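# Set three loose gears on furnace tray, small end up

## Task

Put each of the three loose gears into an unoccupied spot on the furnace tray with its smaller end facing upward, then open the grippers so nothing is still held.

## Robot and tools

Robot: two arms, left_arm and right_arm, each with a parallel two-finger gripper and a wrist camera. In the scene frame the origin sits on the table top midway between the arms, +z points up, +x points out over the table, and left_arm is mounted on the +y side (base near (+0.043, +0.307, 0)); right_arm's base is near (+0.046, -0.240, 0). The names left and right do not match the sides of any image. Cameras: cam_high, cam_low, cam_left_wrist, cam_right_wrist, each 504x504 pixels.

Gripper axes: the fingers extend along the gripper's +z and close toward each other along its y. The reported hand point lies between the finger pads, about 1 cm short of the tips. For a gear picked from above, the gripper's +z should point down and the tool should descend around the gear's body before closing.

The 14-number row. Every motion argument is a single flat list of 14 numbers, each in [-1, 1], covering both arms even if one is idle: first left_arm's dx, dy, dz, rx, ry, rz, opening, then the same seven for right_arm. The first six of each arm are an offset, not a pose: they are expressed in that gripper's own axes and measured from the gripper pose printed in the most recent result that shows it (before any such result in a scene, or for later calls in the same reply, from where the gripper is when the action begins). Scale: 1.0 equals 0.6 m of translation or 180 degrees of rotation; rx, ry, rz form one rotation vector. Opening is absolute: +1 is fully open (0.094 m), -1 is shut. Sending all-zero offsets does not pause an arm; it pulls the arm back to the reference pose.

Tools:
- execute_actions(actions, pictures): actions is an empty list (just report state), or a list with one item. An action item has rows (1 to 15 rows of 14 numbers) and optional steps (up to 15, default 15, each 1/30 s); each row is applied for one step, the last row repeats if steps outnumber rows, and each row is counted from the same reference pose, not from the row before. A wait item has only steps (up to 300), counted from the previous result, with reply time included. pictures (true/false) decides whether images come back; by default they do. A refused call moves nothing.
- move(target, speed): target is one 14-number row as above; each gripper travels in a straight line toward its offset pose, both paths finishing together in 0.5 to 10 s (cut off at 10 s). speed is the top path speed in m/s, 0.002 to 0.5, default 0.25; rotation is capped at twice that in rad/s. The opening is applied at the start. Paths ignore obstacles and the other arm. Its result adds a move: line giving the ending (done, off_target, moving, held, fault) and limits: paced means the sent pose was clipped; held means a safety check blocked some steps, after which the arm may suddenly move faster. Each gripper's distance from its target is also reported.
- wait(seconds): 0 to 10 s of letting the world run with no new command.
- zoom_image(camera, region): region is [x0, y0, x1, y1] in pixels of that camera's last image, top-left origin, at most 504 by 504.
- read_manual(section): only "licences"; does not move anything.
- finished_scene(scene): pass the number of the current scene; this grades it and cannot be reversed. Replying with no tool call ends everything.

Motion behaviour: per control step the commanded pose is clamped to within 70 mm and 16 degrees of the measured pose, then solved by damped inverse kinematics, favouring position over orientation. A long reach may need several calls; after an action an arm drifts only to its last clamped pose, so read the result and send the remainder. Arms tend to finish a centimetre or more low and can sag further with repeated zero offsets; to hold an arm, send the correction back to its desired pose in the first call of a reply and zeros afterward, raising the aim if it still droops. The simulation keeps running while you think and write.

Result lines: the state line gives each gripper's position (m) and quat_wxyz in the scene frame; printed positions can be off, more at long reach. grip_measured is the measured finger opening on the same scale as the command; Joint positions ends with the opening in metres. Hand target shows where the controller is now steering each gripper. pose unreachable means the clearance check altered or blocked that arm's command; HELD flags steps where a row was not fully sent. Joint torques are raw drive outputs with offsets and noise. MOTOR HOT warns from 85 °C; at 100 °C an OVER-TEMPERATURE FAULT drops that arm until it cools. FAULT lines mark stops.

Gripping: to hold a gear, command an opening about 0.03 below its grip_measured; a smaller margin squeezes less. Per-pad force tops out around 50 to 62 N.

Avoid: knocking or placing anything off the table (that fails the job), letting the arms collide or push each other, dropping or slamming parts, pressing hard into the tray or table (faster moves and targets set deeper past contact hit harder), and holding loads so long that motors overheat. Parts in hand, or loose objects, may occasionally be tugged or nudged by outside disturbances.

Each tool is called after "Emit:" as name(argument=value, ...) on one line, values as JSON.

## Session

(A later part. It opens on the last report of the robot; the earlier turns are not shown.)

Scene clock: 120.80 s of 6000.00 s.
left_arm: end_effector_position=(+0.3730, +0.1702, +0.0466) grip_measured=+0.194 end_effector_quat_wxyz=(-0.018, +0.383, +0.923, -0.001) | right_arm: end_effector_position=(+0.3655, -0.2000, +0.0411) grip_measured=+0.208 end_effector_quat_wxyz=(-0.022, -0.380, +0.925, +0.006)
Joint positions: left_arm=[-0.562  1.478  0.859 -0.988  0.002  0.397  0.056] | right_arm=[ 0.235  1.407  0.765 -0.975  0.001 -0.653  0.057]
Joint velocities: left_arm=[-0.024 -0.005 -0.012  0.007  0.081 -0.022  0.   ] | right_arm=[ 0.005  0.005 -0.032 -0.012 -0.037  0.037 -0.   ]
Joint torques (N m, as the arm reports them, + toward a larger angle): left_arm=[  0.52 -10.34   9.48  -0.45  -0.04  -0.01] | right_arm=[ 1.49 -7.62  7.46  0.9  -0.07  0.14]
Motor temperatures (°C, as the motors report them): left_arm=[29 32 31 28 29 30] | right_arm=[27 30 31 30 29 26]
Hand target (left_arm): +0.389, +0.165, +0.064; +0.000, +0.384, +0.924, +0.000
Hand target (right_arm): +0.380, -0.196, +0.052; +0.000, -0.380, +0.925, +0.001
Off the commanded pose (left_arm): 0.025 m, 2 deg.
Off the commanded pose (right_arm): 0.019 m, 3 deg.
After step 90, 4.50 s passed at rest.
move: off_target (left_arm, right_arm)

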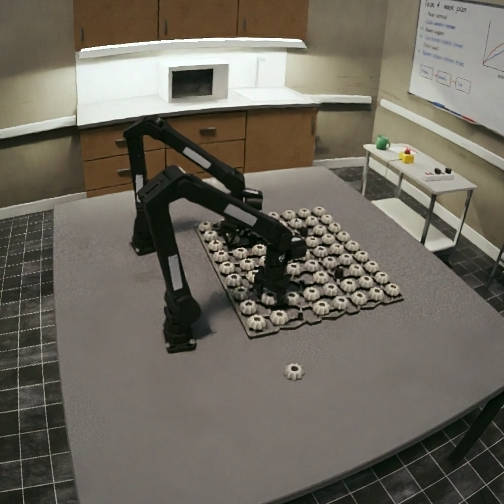

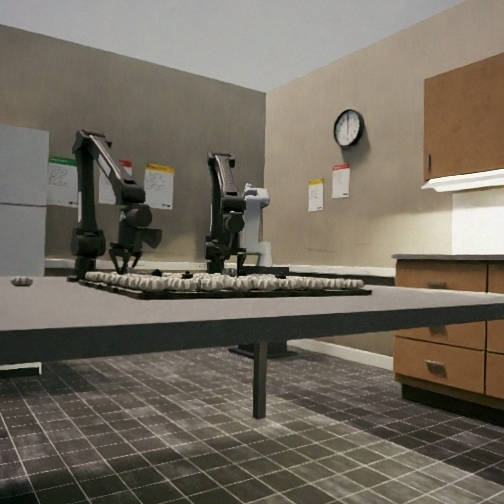

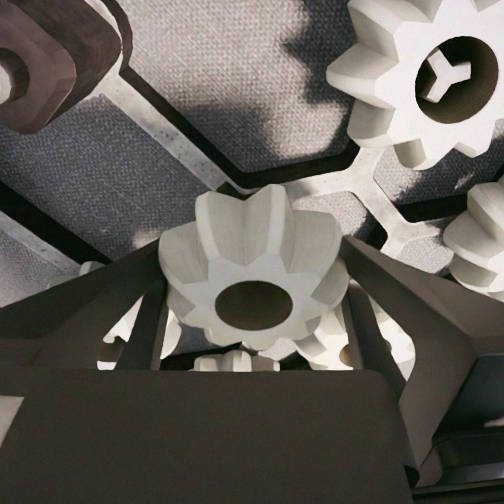

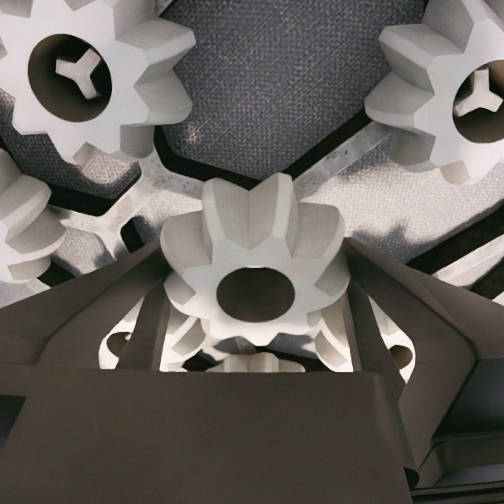

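Emit:
move(target=[-0.04,0.03,-0.12,-0.005,-0.01,0,0.165, -0.04,-0.03,-0.12,0.008,-0.012,0,0.178], speed=0.08)

Scene clock: 124.03 s of 6000.00 s.
left_arm: end_effector_position=(+0.3795, +0.1705, +0.0870) grip_measured=+0.194 end_effector_quat_wxyz=(-0.039, +0.383, +0.923, -0.002) | right_arm: end_effector_position=(+0.3716, -0.1992, +0.0802) grip_measured=+0.208 end_effector_quat_wxyz=(-0.038, -0.380, +0.924, +0.010)
Joint positions: left_arm=[-0.555  1.456  0.958 -1.15   0.002  0.404  0.056] | right_arm=[ 0.235  1.378  0.858 -1.13   0.    -0.653  0.057]
Joint velocities: left_arm=[-0.005 -0.005 -0.012  0.002  0.007 -0.037  0.001] | right_arm=[-0.015 -0.005 -0.022  0.007  0.007 -0.11   0.   ]
Joint torques (N m, as the arm reports them, + toward a larger angle): left_arm=[  1.16 -12.45  11.19  -0.47  -0.05   0.1 ] | right_arm=[ 1.45 -9.37 10.61 -0.01 -0.1   0.09]
Motor temperatures (°C, as the motors report them): left_arm=[29 32 31 28 29 30] | right_arm=[27 30 31 30 29 26]
Hand target (left_arm): +0.403, +0.165, +0.117; -0.000, +0.384, +0.924, +0.000
Hand target (right_arm): +0.398, -0.194, +0.111; +0.000, -0.381, +0.925, +0.001
Off the commanded pose (left_arm): 0.040 m, 4 deg.
Off the commanded pose (right_arm): 0.042 m, 5 deg.
move: off_target (left_arm, right_arm)

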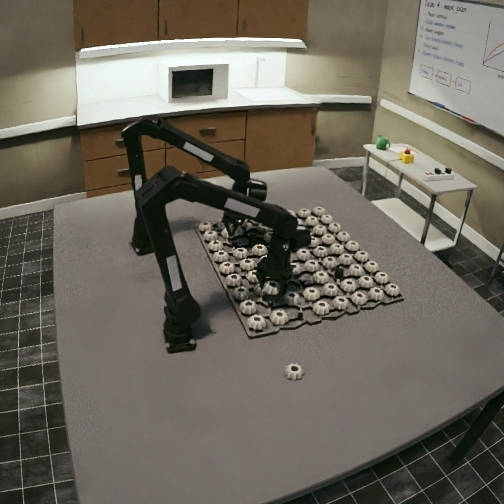

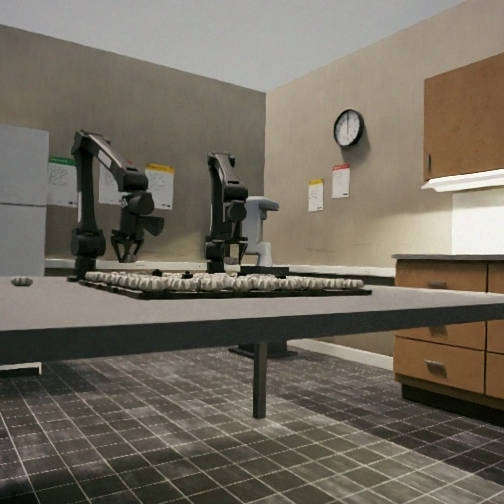

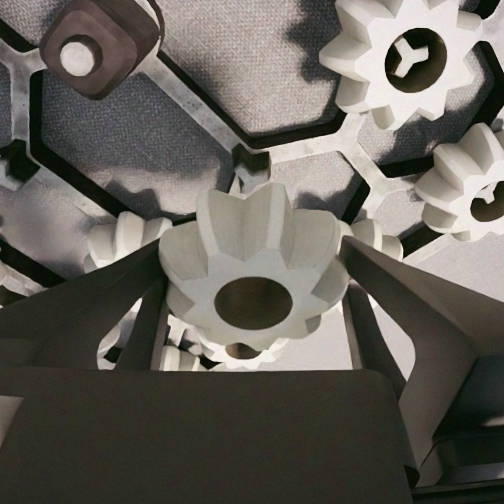

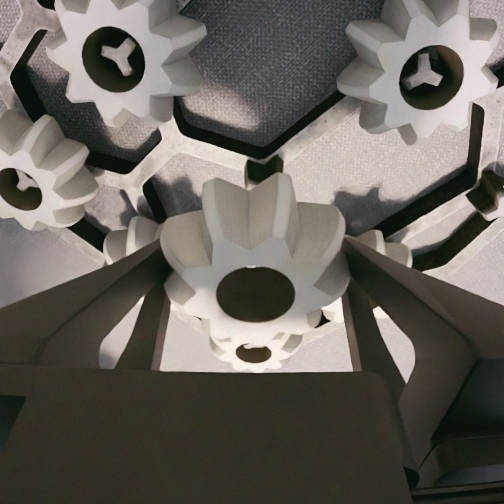

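Emit:
move(target=[-0.021,0.004,0.047,-0.013,-0.028,0,0.165, -0.0163,-0.0103,0.042,0.018,-0.025,0,0.178], speed=0.06)

Scene clock: 134.07 s of 6000.00 s.
left_arm: end_effector_position=(+0.3844, +0.1686, +0.0573) grip_measured=+0.194 end_effector_quat_wxyz=(+0.002, +0.383, +0.924, -0.001) | right_arm: end_effector_position=(+0.3742, -0.1988, +0.0521) grip_measured=+0.208 end_effector_quat_wxyz=(-0.003, -0.380, +0.925, +0.001)
Joint positions: left_arm=[-0.555  1.463  0.877 -0.981  0.002  0.404  0.056] | right_arm=[ 0.235  1.383  0.778 -0.972  0.    -0.653  0.057]
Joint velocities: left_arm=[-0.005 -0.015 -0.002  0.007 -0.037 -0.11  -0.   ] | right_arm=[-0.005 -0.005 -0.012  0.012 -0.051 -0.022  0.   ]
Joint torques (N m, as the arm reports them, + toward a larger angle): left_arm=[-0.19 -9.82  7.01  0.74 -0.06 -0.09] | right_arm=[ 1.   -7.06  6.44  1.11 -0.07  0.1 ]
Motor temperatures (°C, as the motors report them): left_arm=[29 32 33 28 29 30] | right_arm=[27 30 32 30 29 26]
Hand target (left_arm): +0.388, +0.164, +0.058; +0.010, +0.384, +0.923, +0.001
Hand target (right_arm): +0.380, -0.197, +0.054; +0.008, -0.381, +0.925, -0.001
Off the commanded pose (left_arm): 0.006 m, 1 deg.
Off the commanded pose (right_arm): 0.007 m, 1 deg.
After step 90, 5.93 s passed at rest.
move: done

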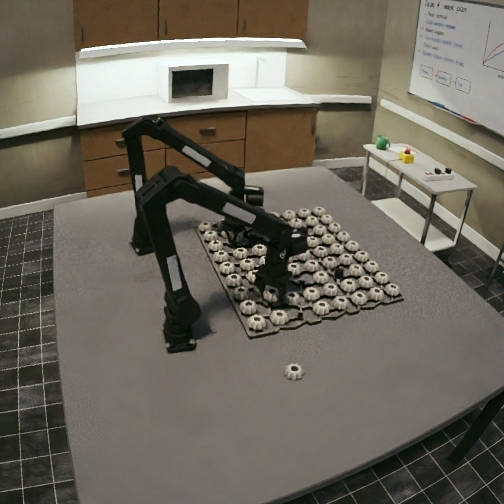

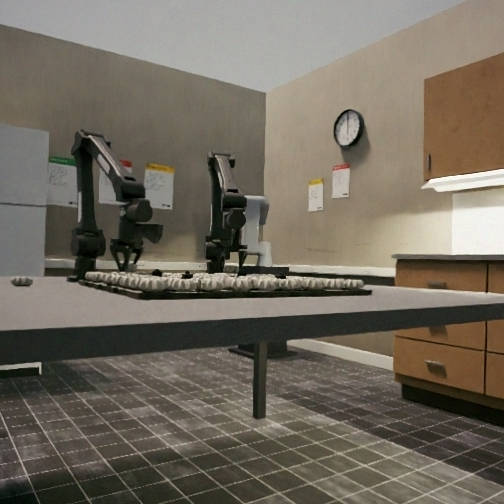

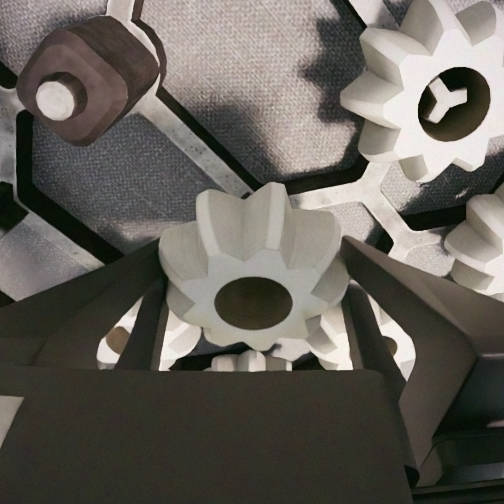

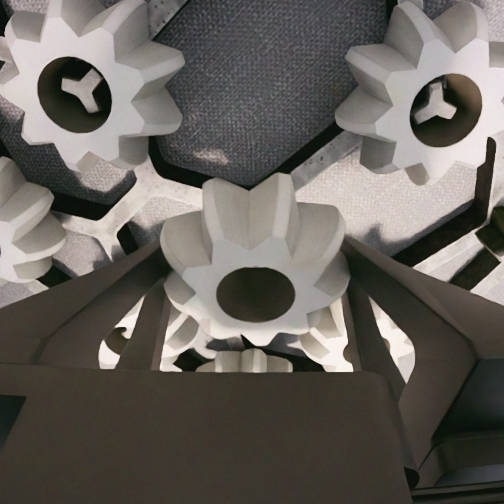

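Emit:
move(target=[0.0,-0.003,0.06,0,0,0,0.165, 0.0047,-0.0118,0.062,0,0,0,0.178], speed=0.03)

Scene clock: 149.70 s of 6000.00 s.
left_arm: end_effector_position=(+0.3820, +0.1696, +0.0277) grip_measured=+0.194 end_effector_quat_wxyz=(-0.000, +0.383, +0.924, -0.001) | right_arm: end_effector_position=(+0.3693, -0.2032, +0.0216) grip_measured=+0.208 end_effector_quat_wxyz=(-0.014, -0.380, +0.925, +0.003)
Joint positions: left_arm=[-0.555  1.513  0.837 -0.896  0.002  0.404  0.056] | right_arm=[ 0.224  1.444  0.739 -0.895  0.002 -0.664  0.057]
Joint velocities: left_arm=[ 0.005 -0.005 -0.002 -0.012  0.007 -0.051 -0.   ] | right_arm=[-0.005  0.005 -0.002 -0.017 -0.081 -0.051  0.001]
Joint torques (N m, as the arm reports them, + toward a larger angle): left_arm=[ 0.13 -8.86  6.02  1.07  0.04 -0.05] | right_arm=[-0.06 -6.19  5.31  2.1   0.02 -0.03]
Motor temperatures (°C, as the motors report them): left_arm=[29 32 31 28 29 30] | right_arm=[27 30 31 30 29 26]
Hand target (left_arm): +0.384, +0.167, +0.022; +0.002, +0.383, +0.924, -0.001
Hand target (right_arm): +0.376, -0.206, +0.016; -0.003, -0.380, +0.925, +0.000
Off the commanded pose (left_arm): 0.007 m, 0 deg.
Off the commanded pose (right_arm): 0.010 m, 1 deg.
After step 90, 11.13 s passed at rest.
move: done

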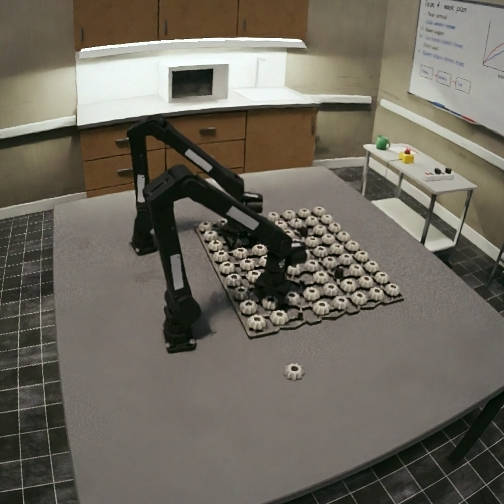

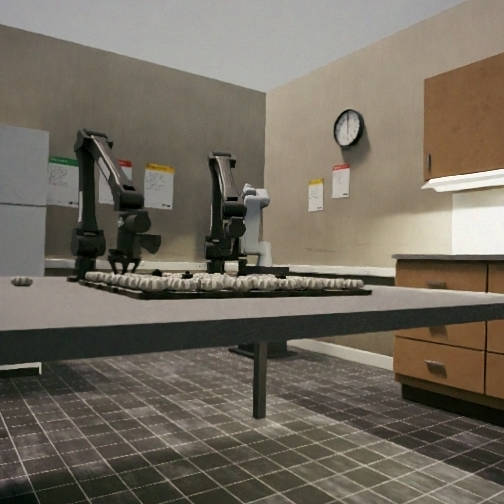

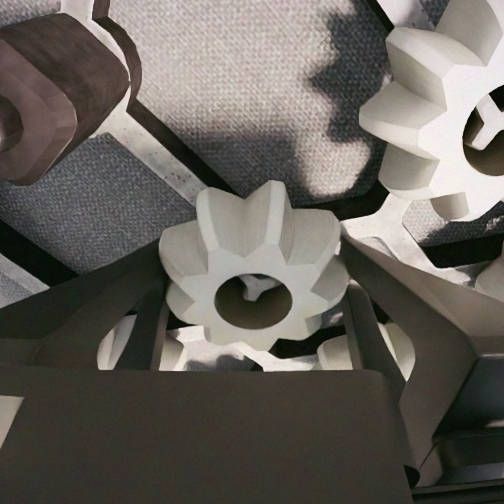

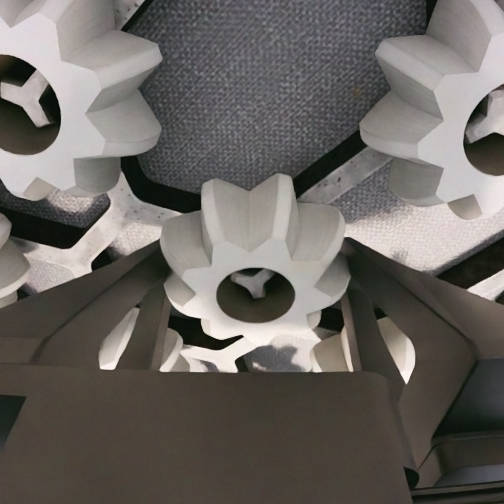

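Both gears are seated on pins. Release, then lift.

Emit:
move(target=[0,0,0,0,0,0,0.5, 0,0,0,0,0,0,0.5], speed=0.05)

Emit:
move(target=[-0.03,0.03,-0.2,0,0,0,0.5, -0.03,-0.03,-0.2,0,0,0,0.5], speed=0.12)

Scene clock: 152.77 s of 6000.00 s.
left_arm: end_effector_position=(+0.3820, +0.1696, +0.0277) grip_measured=+0.498 end_effector_quat_wxyz=(-0.000, +0.383, +0.924, -0.001) | right_arm: end_effector_position=(+0.3692, -0.2032, +0.0216) grip_measured=+0.499 end_effector_quat_wxyz=(-0.014, -0.380, +0.925, +0.003)
Joint positions: left_arm=[-0.555  1.513  0.837 -0.896  0.002  0.404  0.07 ] | right_arm=[ 0.224  1.444  0.739 -0.895  0.002 -0.664  0.07 ]
Joint velocities: left_arm=[-0.015 -0.005  0.002  0.012 -0.022 -0.066 -0.   ] | right_arm=[-0.005 -0.024 -0.027 -0.007 -0.051  0.037 -0.   ]
Joint torques (N m, as the arm reports them, + toward a larger angle): left_arm=[ 0.41 -9.85  6.17  0.24  0.05 -0.02] | right_arm=[ 0.82 -7.41  5.6   0.54  0.07  0.1 ]
Motor temperatures (°C, as the motors report them): left_arm=[29 32 31 28 29 30] | right_arm=[27 30 31 30 29 26]
Hand target (left_arm): +0.382, +0.170, +0.028; -0.000, +0.383, +0.924, -0.001
Hand target (right_arm): +0.369, -0.203, +0.022; -0.014, -0.380, +0.925, +0.003
Off the commanded pose (left_arm): 0.000 m, 0 deg.
Off the commanded pose (right_arm): 0.000 m, 0 deg.
move: done

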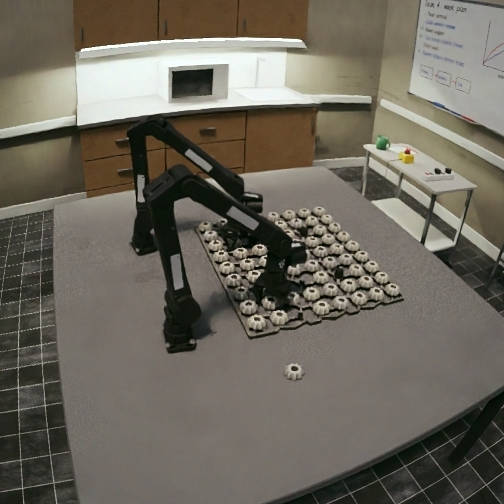

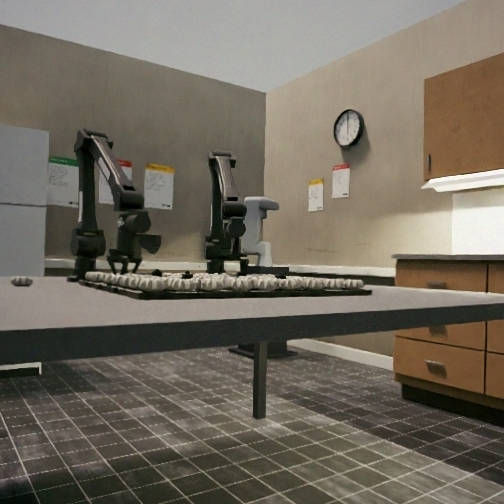

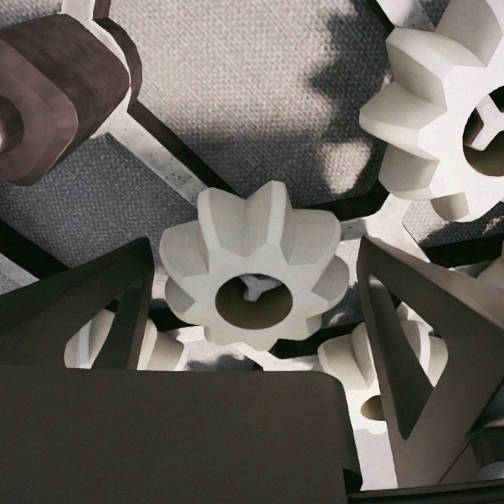

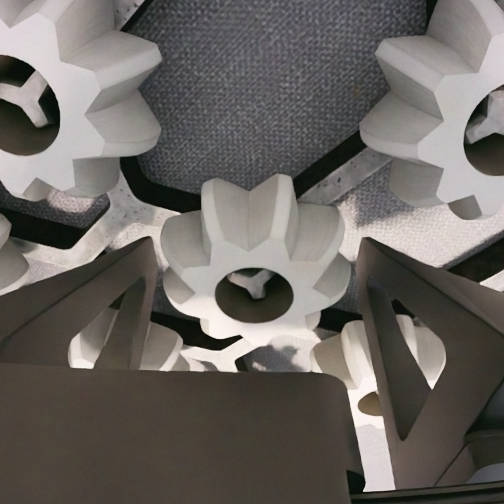

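Scene clock: 154.20 s of 6000.00 s.
left_arm: end_effector_position=(+0.3895, +0.1720, +0.1259) grip_measured=+0.498 end_effector_quat_wxyz=(-0.025, +0.383, +0.924, -0.001) | right_arm: end_effector_position=(+0.3803, -0.2023, +0.1167) grip_measured=+0.499 end_effector_quat_wxyz=(-0.041, -0.380, +0.924, +0.009)
Joint positions: left_arm=[-0.541  1.414  1.028 -1.235  0.002  0.416  0.07 ] | right_arm=[ 0.224  1.354  0.941 -1.241  0.004 -0.664  0.07 ]
Joint velocities: left_arm=[-0.005 -0.015 -0.032 -0.002 -0.022 -0.051 -0.   ] | right_arm=[-0.005 -0.015  0.012 -0.017 -0.051 -0.051 -0.   ]
Joint torques (N m, as the arm reports them, + toward a larger angle): left_arm=[  1.12 -10.02  10.61  -0.28   0.04   0.03] | right_arm=[ 0.43 -8.1  10.25 -0.05 -0.01  0.07]
Motor temperatures (°C, as the motors report them): left_arm=[29 32 31 28 29 30] | right_arm=[27 30 31 30 29 26]
Hand target (left_arm): +0.406, +0.169, +0.147; -0.000, +0.383, +0.924, -0.001
Hand target (right_arm): +0.399, -0.201, +0.140; -0.014, -0.380, +0.925, +0.003
Off the commanded pose (left_arm): 0.028 m, 3 deg.
Off the commanded pose (right_arm): 0.030 m, 3 deg.
move: off_target (left_arm, right_arm)

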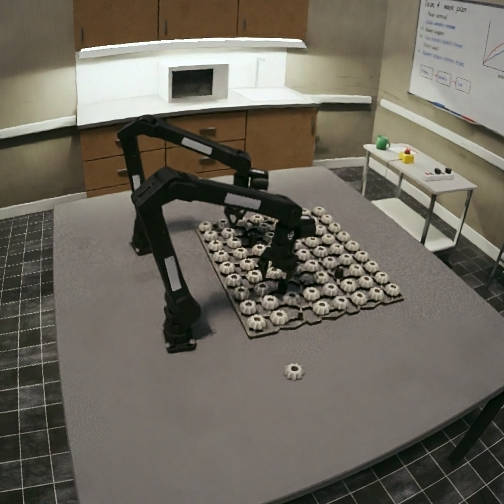

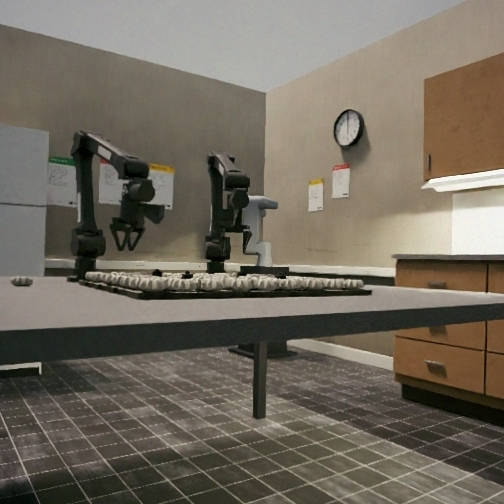

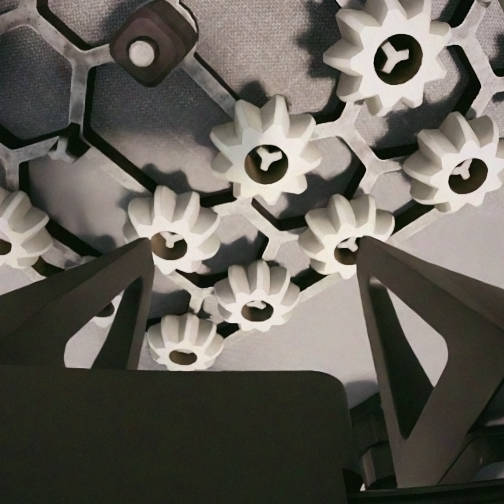

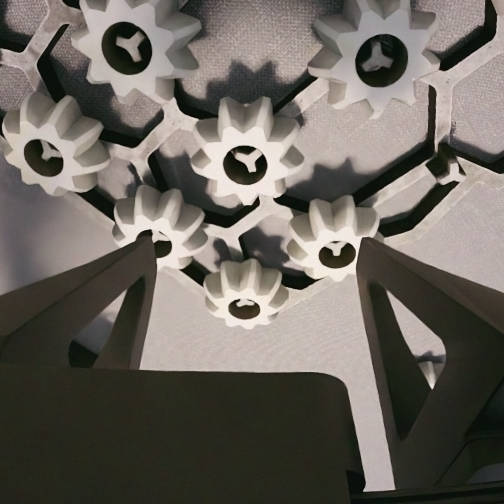

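Emit:
move(target=[0,0,0,0,0,0,0.5, 0.3675,-0.252,0.008,0.0152,-0.022,0,1], speed=0.25)

Scene clock: 161.80 s of 6000.00 s.
left_arm: end_effector_position=(+0.3895, +0.1720, +0.1259) grip_measured=+0.498 end_effector_quat_wxyz=(-0.025, +0.383, +0.923, -0.001) | right_arm: end_effector_position=(+0.3085, -0.4496, +0.1034) grip_measured=+1.000 end_effector_quat_wxyz=(-0.015, -0.373, +0.927, +0.028)
Joint positions: left_arm=[-0.541  1.414  1.028 -1.235  0.002  0.417  0.07 ] | right_arm=[-0.565  1.356  0.905 -1.184 -0.001 -1.438  0.094]
Joint velocities: left_arm=[ 0.005  0.005 -0.007 -0.017  0.022 -0.066  0.001] | right_arm=[ 0.005 -0.005  0.017 -0.032  0.066 -0.022  0.   ]
Joint torques (N m, as the arm reports them, + toward a larger angle): left_arm=[ 0.41 -9.73  7.38  0.15  0.04 -0.02] | right_arm=[ 0.97 -6.96 10.47  0.91 -0.12  0.  ]
Motor temperatures (°C, as the motors report them): left_arm=[29 32 32 28 29 30] | right_arm=[27 30 32 30 29 26]
Hand target (left_arm): +0.389, +0.172, +0.126; -0.025, +0.383, +0.924, -0.001
Hand target (right_arm): +0.331, -0.466, +0.124; +0.004, -0.381, +0.925, -0.003
Off the commanded pose (left_arm): 0.000 m, 0 deg.
Off the commanded pose (right_arm): 0.031 m, 4 deg.
After step 90, 2.90 s passed at rest.
move: off_target (right_arm)

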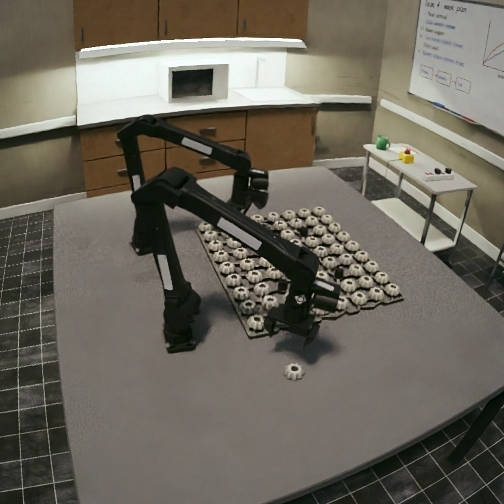

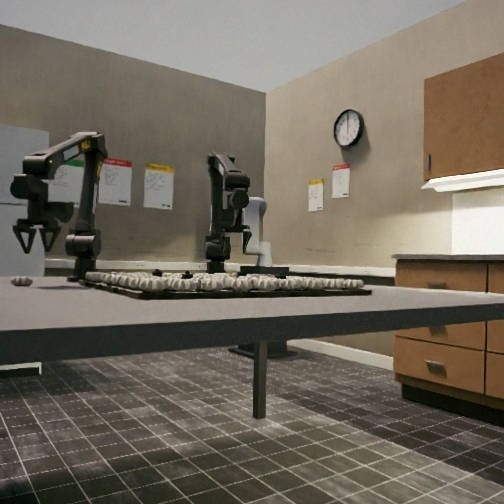

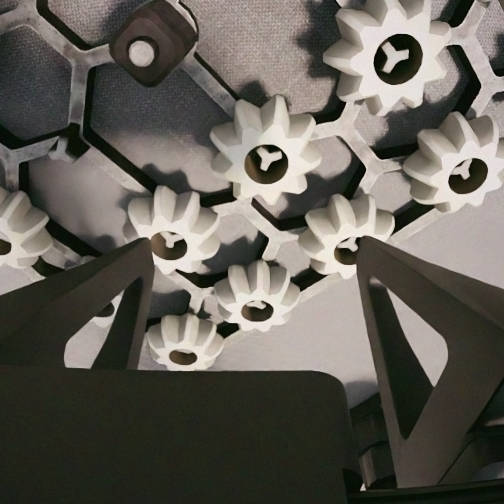

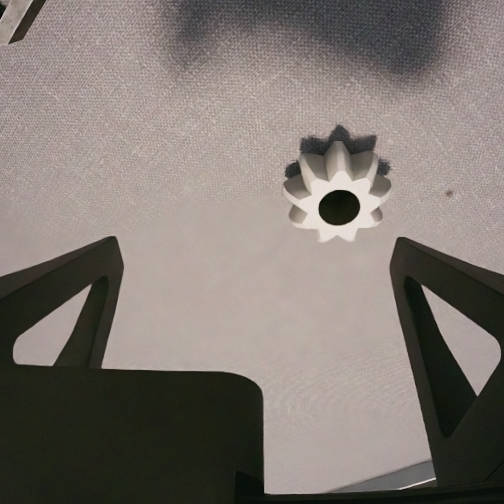

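Emit:
move(target=[0,0,0,0,0,0,0.5, 0.0447,-0.0858,0.0838,0.025,-0.003,0,1], speed=0.15)

Scene clock: 170.47 s of 6000.00 s.
left_arm: end_effector_position=(+0.3895, +0.1720, +0.1259) grip_measured=+0.498 end_effector_quat_wxyz=(-0.025, +0.383, +0.923, -0.001) | right_arm: end_effector_position=(+0.3212, -0.5001, +0.0508) grip_measured=+1.000 end_effector_quat_wxyz=(+0.001, -0.370, +0.929, -0.001)
Joint positions: left_arm=[-0.541  1.414  1.028 -1.235  0.002  0.417  0.07 ] | right_arm=[-0.648  1.5    0.898 -0.965 -0.001 -1.515  0.094]
Joint velocities: left_arm=[-0.005 -0.005  0.002  0.007  0.066  0.022 -0.   ] | right_arm=[-0.024 -0.005  0.007 -0.007 -0.022 -0.022  0.   ]
Joint torques (N m, as the arm reports them, + toward a larger angle): left_arm=[ 0.43 -9.75  7.38  0.15  0.04 -0.02] | right_arm=[ 0.48 -9.04  5.85  1.12  0.   -0.06]
Motor temperatures (°C, as the motors report them): left_arm=[29 32 32 28 29 30] | right_arm=[27 30 33 30 29 26]
Hand target (left_arm): +0.389, +0.172, +0.126; -0.025, +0.383, +0.923, -0.001
Hand target (right_arm): +0.321, -0.503, +0.050; +0.004, -0.373, +0.928, -0.007
Off the commanded pose (left_arm): 0.000 m, 0 deg.
Off the commanded pose (right_arm): 0.003 m, 1 deg.
After step 90, 4.77 s passed at rest.
move: done

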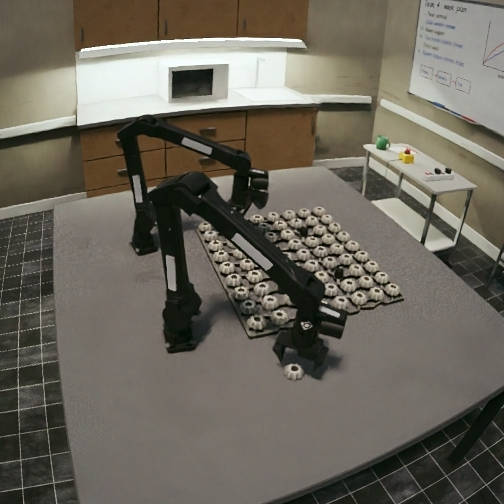

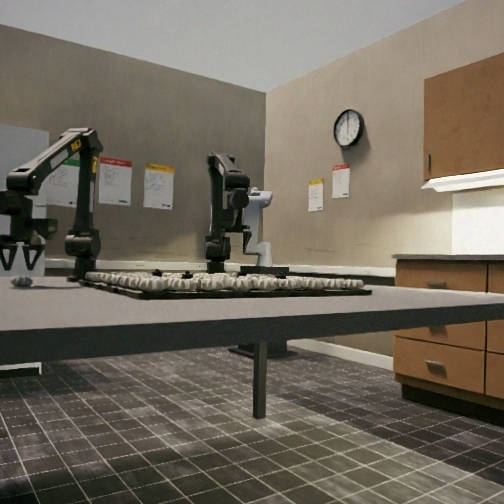

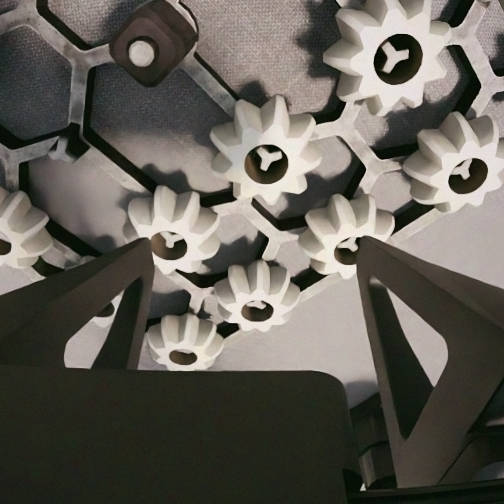

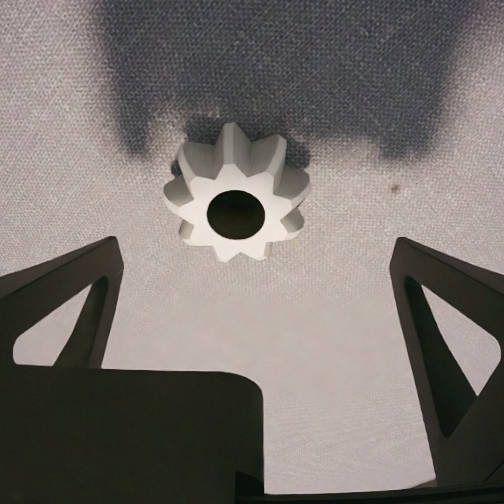

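Emit:
move(target=[0,0,0,0,0,0,0.5, 0,0.007,0.08,0,0,0,1], speed=0.06)

Scene clock: 175.33 s of 6000.00 s.
left_arm: end_effector_position=(+0.3895, +0.1720, +0.1259) grip_measured=+0.498 end_effector_quat_wxyz=(-0.025, +0.383, +0.923, -0.001) | right_arm: end_effector_position=(+0.3175, -0.4966, +0.0069) grip_measured=+1.000 end_effector_quat_wxyz=(+0.001, -0.371, +0.929, +0.000)
Joint positions: left_arm=[-0.541  1.414  1.028 -1.235  0.002  0.417  0.07 ] | right_arm=[-0.648  1.572  0.836 -0.835 -0.001 -1.517  0.094]
Joint velocities: left_arm=[ 0.005 -0.005 -0.002 -0.007 -0.051  0.022 -0.001] | right_arm=[-0.005 -0.005 -0.002  0.002 -0.066 -0.007  0.   ]
Joint torques (N m, as the arm reports them, + toward a larger angle): left_arm=[ 0.41 -9.75  7.38  0.16  0.04 -0.01] | right_arm=[ 0.5  -8.43  4.99  1.1   0.06  0.09]
Motor temperatures (°C, as the motors report them): left_arm=[29 32 32 28 29 30] | right_arm=[27 30 32 30 29 26]
Hand target (left_arm): +0.389, +0.172, +0.126; -0.025, +0.383, +0.923, -0.001
Hand target (right_arm): +0.318, -0.497, +0.003; +0.001, -0.370, +0.929, -0.001
Off the commanded pose (left_arm): 0.000 m, 0 deg.
Off the commanded pose (right_arm): 0.004 m, 0 deg.
After step 90, 0.77 s passed at rest.
move: done

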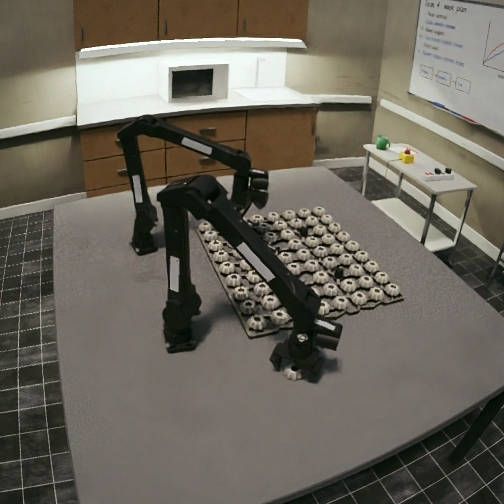

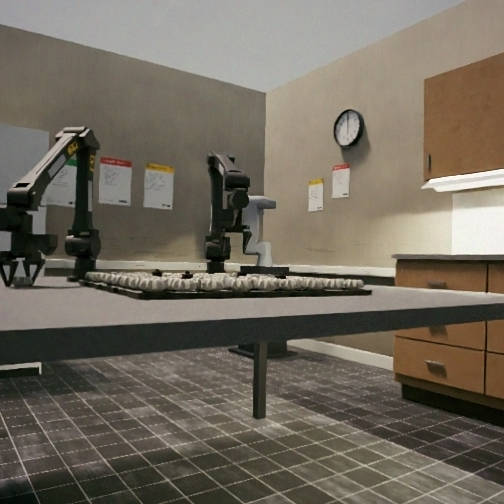

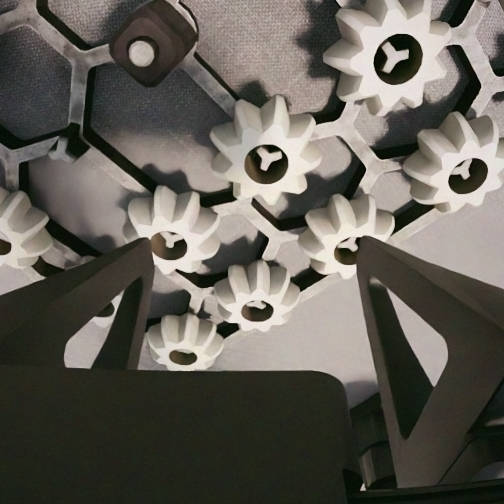

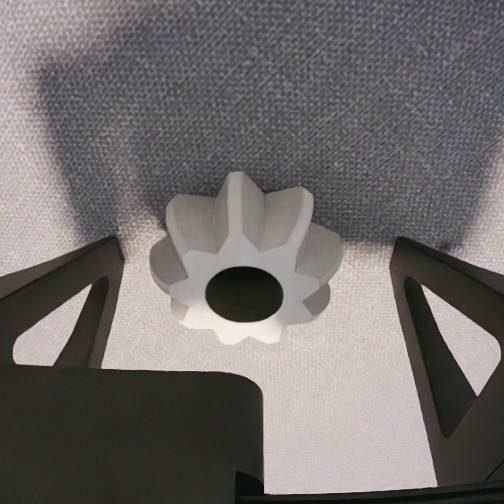

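Emit:
move(target=[0,0,0,0,0,0,0.5, 0,0,0,0,0,0,0.19], speed=0.05)

Scene clock: 177.13 s of 6000.00 s.
left_arm: end_effector_position=(+0.3895, +0.1720, +0.1259) grip_measured=+0.498 end_effector_quat_wxyz=(-0.025, +0.383, +0.923, -0.001) | right_arm: end_effector_position=(+0.3175, -0.4965, +0.0068) grip_measured=+0.209 end_effector_quat_wxyz=(+0.001, -0.371, +0.929, +0.000)
Joint positions: left_arm=[-0.541  1.414  1.028 -1.235  0.002  0.417  0.07 ] | right_arm=[-0.648  1.572  0.836 -0.835 -0.001 -1.517  0.057]
Joint velocities: left_arm=[-0.015 -0.015  0.002 -0.007  0.081 -0.007  0.001] | right_arm=[-0.005  0.005 -0.012 -0.007 -0.051 -0.051  0.   ]
Joint torques (N m, as the arm reports them, + toward a larger angle): left_arm=[ 0.43 -9.73  7.38  0.16  0.04 -0.02] | right_arm=[ 0.73 -8.88  5.42  0.45  0.    0.07]
Motor temperatures (°C, as the motors report them): left_arm=[29 32 32 28 29 30] | right_arm=[27 30 32 30 29 26]
Hand target (left_arm): +0.389, +0.172, +0.126; -0.025, +0.383, +0.923, -0.001
Hand target (right_arm): +0.318, -0.497, +0.007; +0.001, -0.371, +0.929, +0.000
Off the commanded pose (left_arm): 0.000 m, 0 deg.
Off the commanded pose (right_arm): 0.000 m, 0 deg.
move: done

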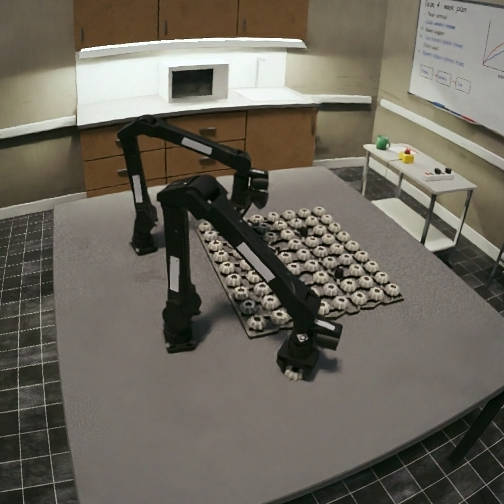

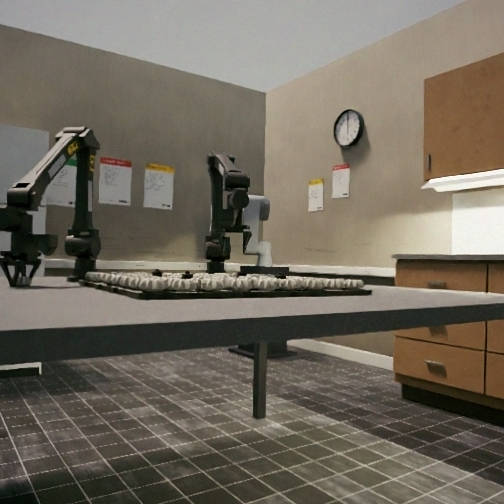

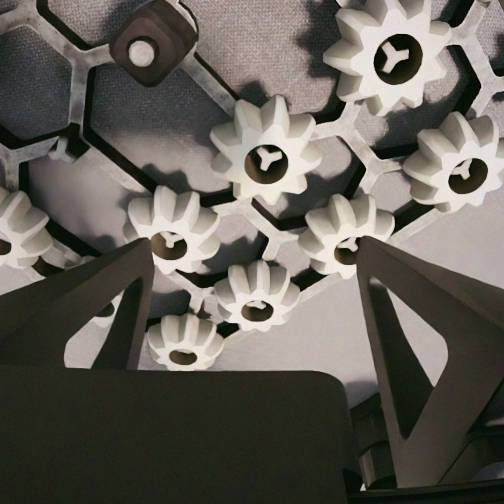

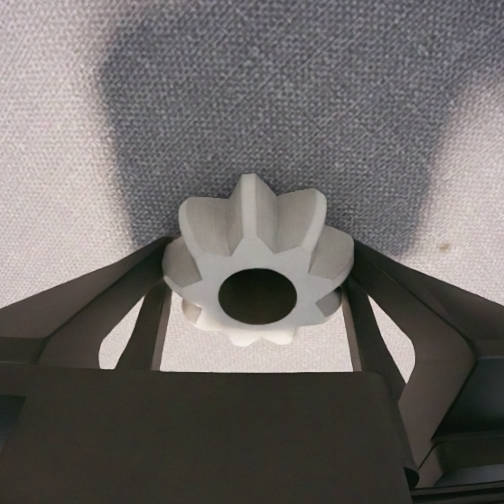

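Emit:
move(target=[0,0,0,0,0,0,0.5, 0,-0.03,-0.15,0,0,0,0.178], speed=0.15)

Emit:
move(target=[0,0,0,0,0,0,0.5, -0.43,0.075,-0.17,0,0,-0.005,0.178], speed=0.2)

Scene clock: 181.23 s of 6000.00 s.
left_arm: end_effector_position=(+0.3895, +0.1720, +0.1259) grip_measured=+0.498 end_effector_quat_wxyz=(-0.025, +0.383, +0.923, -0.001) | right_arm: end_effector_position=(+0.3139, -0.4931, +0.0703) grip_measured=+0.209 end_effector_quat_wxyz=(-0.013, -0.371, +0.928, +0.029)
Joint positions: left_arm=[-0.541  1.414  1.028 -1.235  0.002  0.417  0.07 ] | right_arm=[-0.648  1.485  0.94  -1.088 -0.001 -1.517  0.057]
Joint velocities: left_arm=[ 0.015 -0.015 -0.007  0.012 -0.022 -0.007 -0.   ] | right_arm=[-0.024  0.015 -0.017  0.007  0.007 -0.066  0.   ]
Joint torques (N m, as the arm reports them, + toward a larger angle): left_arm=[ 0.45 -9.73  7.39  0.16  0.04 -0.02] | right_arm=[  0.94 -10.21  10.01  -0.09  -0.01   0.06]
Motor temperatures (°C, as the motors report them): left_arm=[29 32 31 28 29 30] | right_arm=[27 30 32 30 29 26]
Hand target (left_arm): +0.389, +0.172, +0.126; -0.025, +0.383, +0.923, -0.001
Hand target (right_arm): +0.331, -0.509, +0.097; +0.001, -0.371, +0.929, -0.000
Off the commanded pose (left_arm): 0.000 m, 0 deg.
Off the commanded pose (right_arm): 0.035 m, 4 deg.
After step 90, 0.07 s passed at rest.
move: off_target (right_arm)

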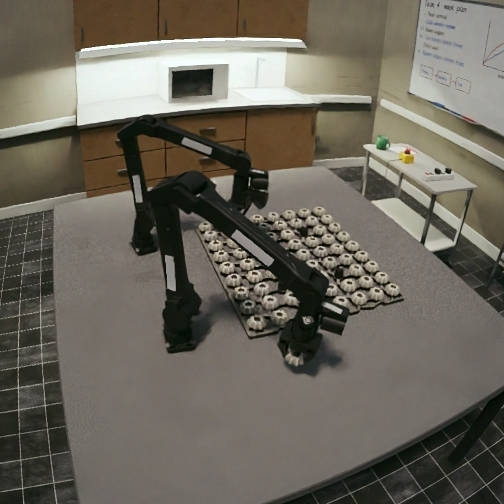

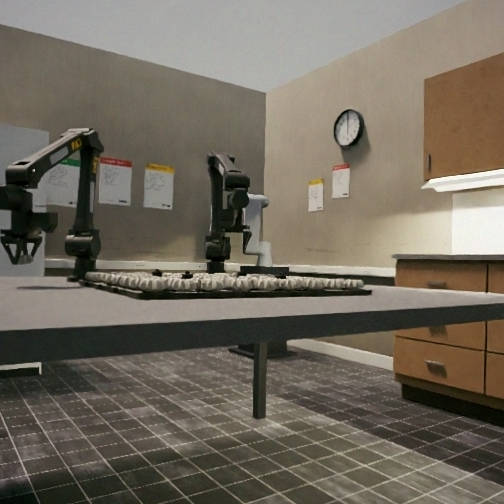

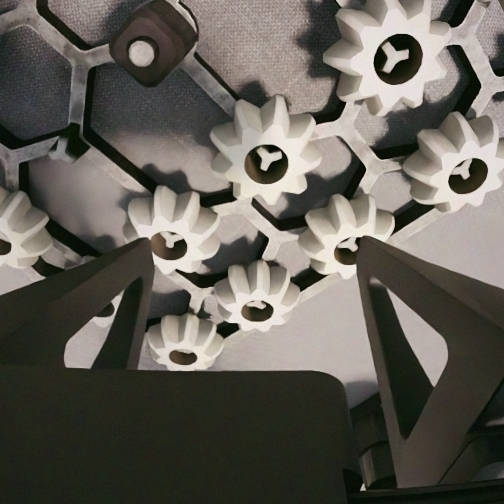

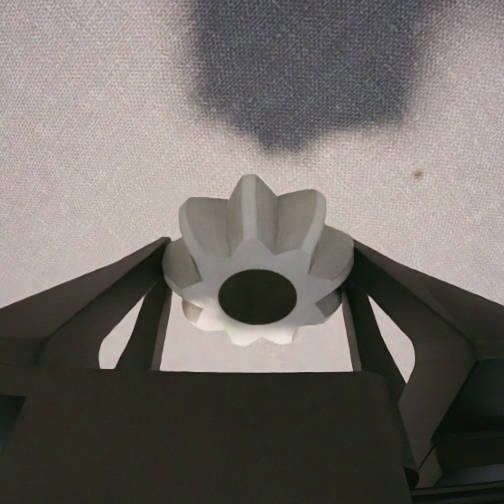

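Scene clock: 183.17 s of 6000.00 s.
left_arm: end_effector_position=(+0.3895, +0.1720, +0.1259) grip_measured=+0.498 end_effector_quat_wxyz=(-0.025, +0.383, +0.923, -0.001) | right_arm: end_effector_position=(+0.4503, -0.2800, +0.1424) grip_measured=+0.209 end_effector_quat_wxyz=(-0.042, -0.385, +0.921, +0.049)
Joint positions: left_arm=[-0.541  1.414  1.028 -1.235  0.002  0.417  0.07 ] | right_arm=[-0.008  1.531  1.197 -1.357 -0.043 -0.91   0.057]
Joint velocities: left_arm=[-0.015 -0.015  0.002 -0.002  0.007 -0.066  0.   ] | right_arm=[-0.005 -0.005 -0.002  0.002  0.022  0.037 -0.   ]
Joint torques (N m, as the arm reports them, + toward a larger angle): left_arm=[ 0.44 -9.71  7.38  0.17  0.05 -0.02] | right_arm=[ 0.95 -9.55 11.45 -0.16  0.06  0.2 ]
Motor temperatures (°C, as the motors report them): left_arm=[29 32 31 28 29 30] | right_arm=[27 30 32 30 29 26]
Hand target (left_arm): +0.389, +0.172, +0.126; -0.025, +0.383, +0.923, -0.001
Hand target (right_arm): +0.473, -0.284, +0.170; -0.015, -0.378, +0.925, +0.032
Off the commanded pose (left_arm): 0.000 m, 0 deg.
Off the commanded pose (right_arm): 0.041 m, 4 deg.
move: off_target (right_arm)

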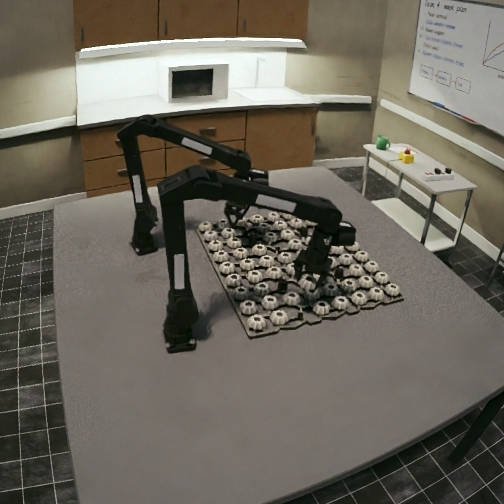

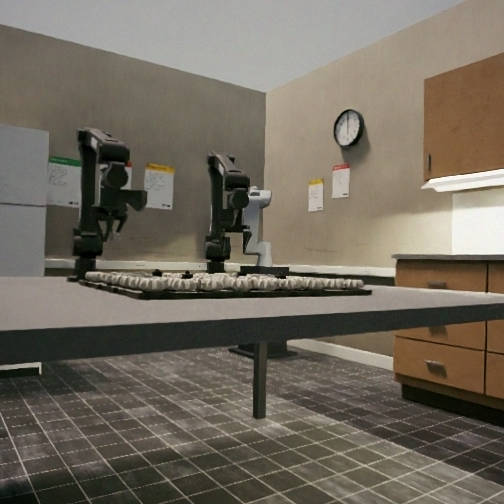

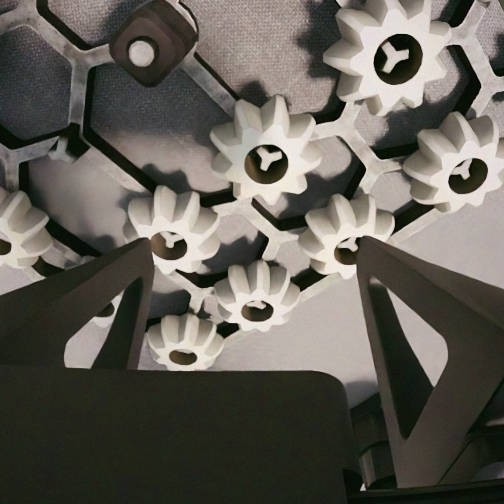

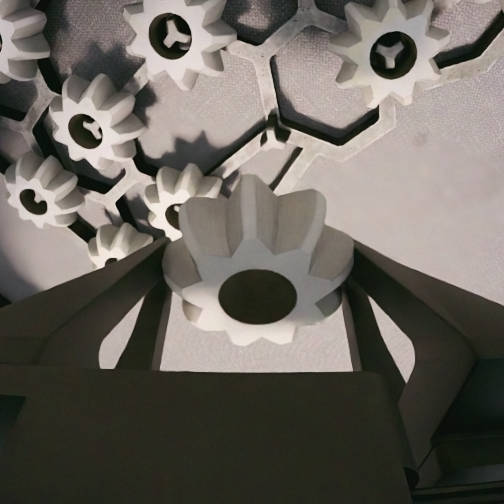

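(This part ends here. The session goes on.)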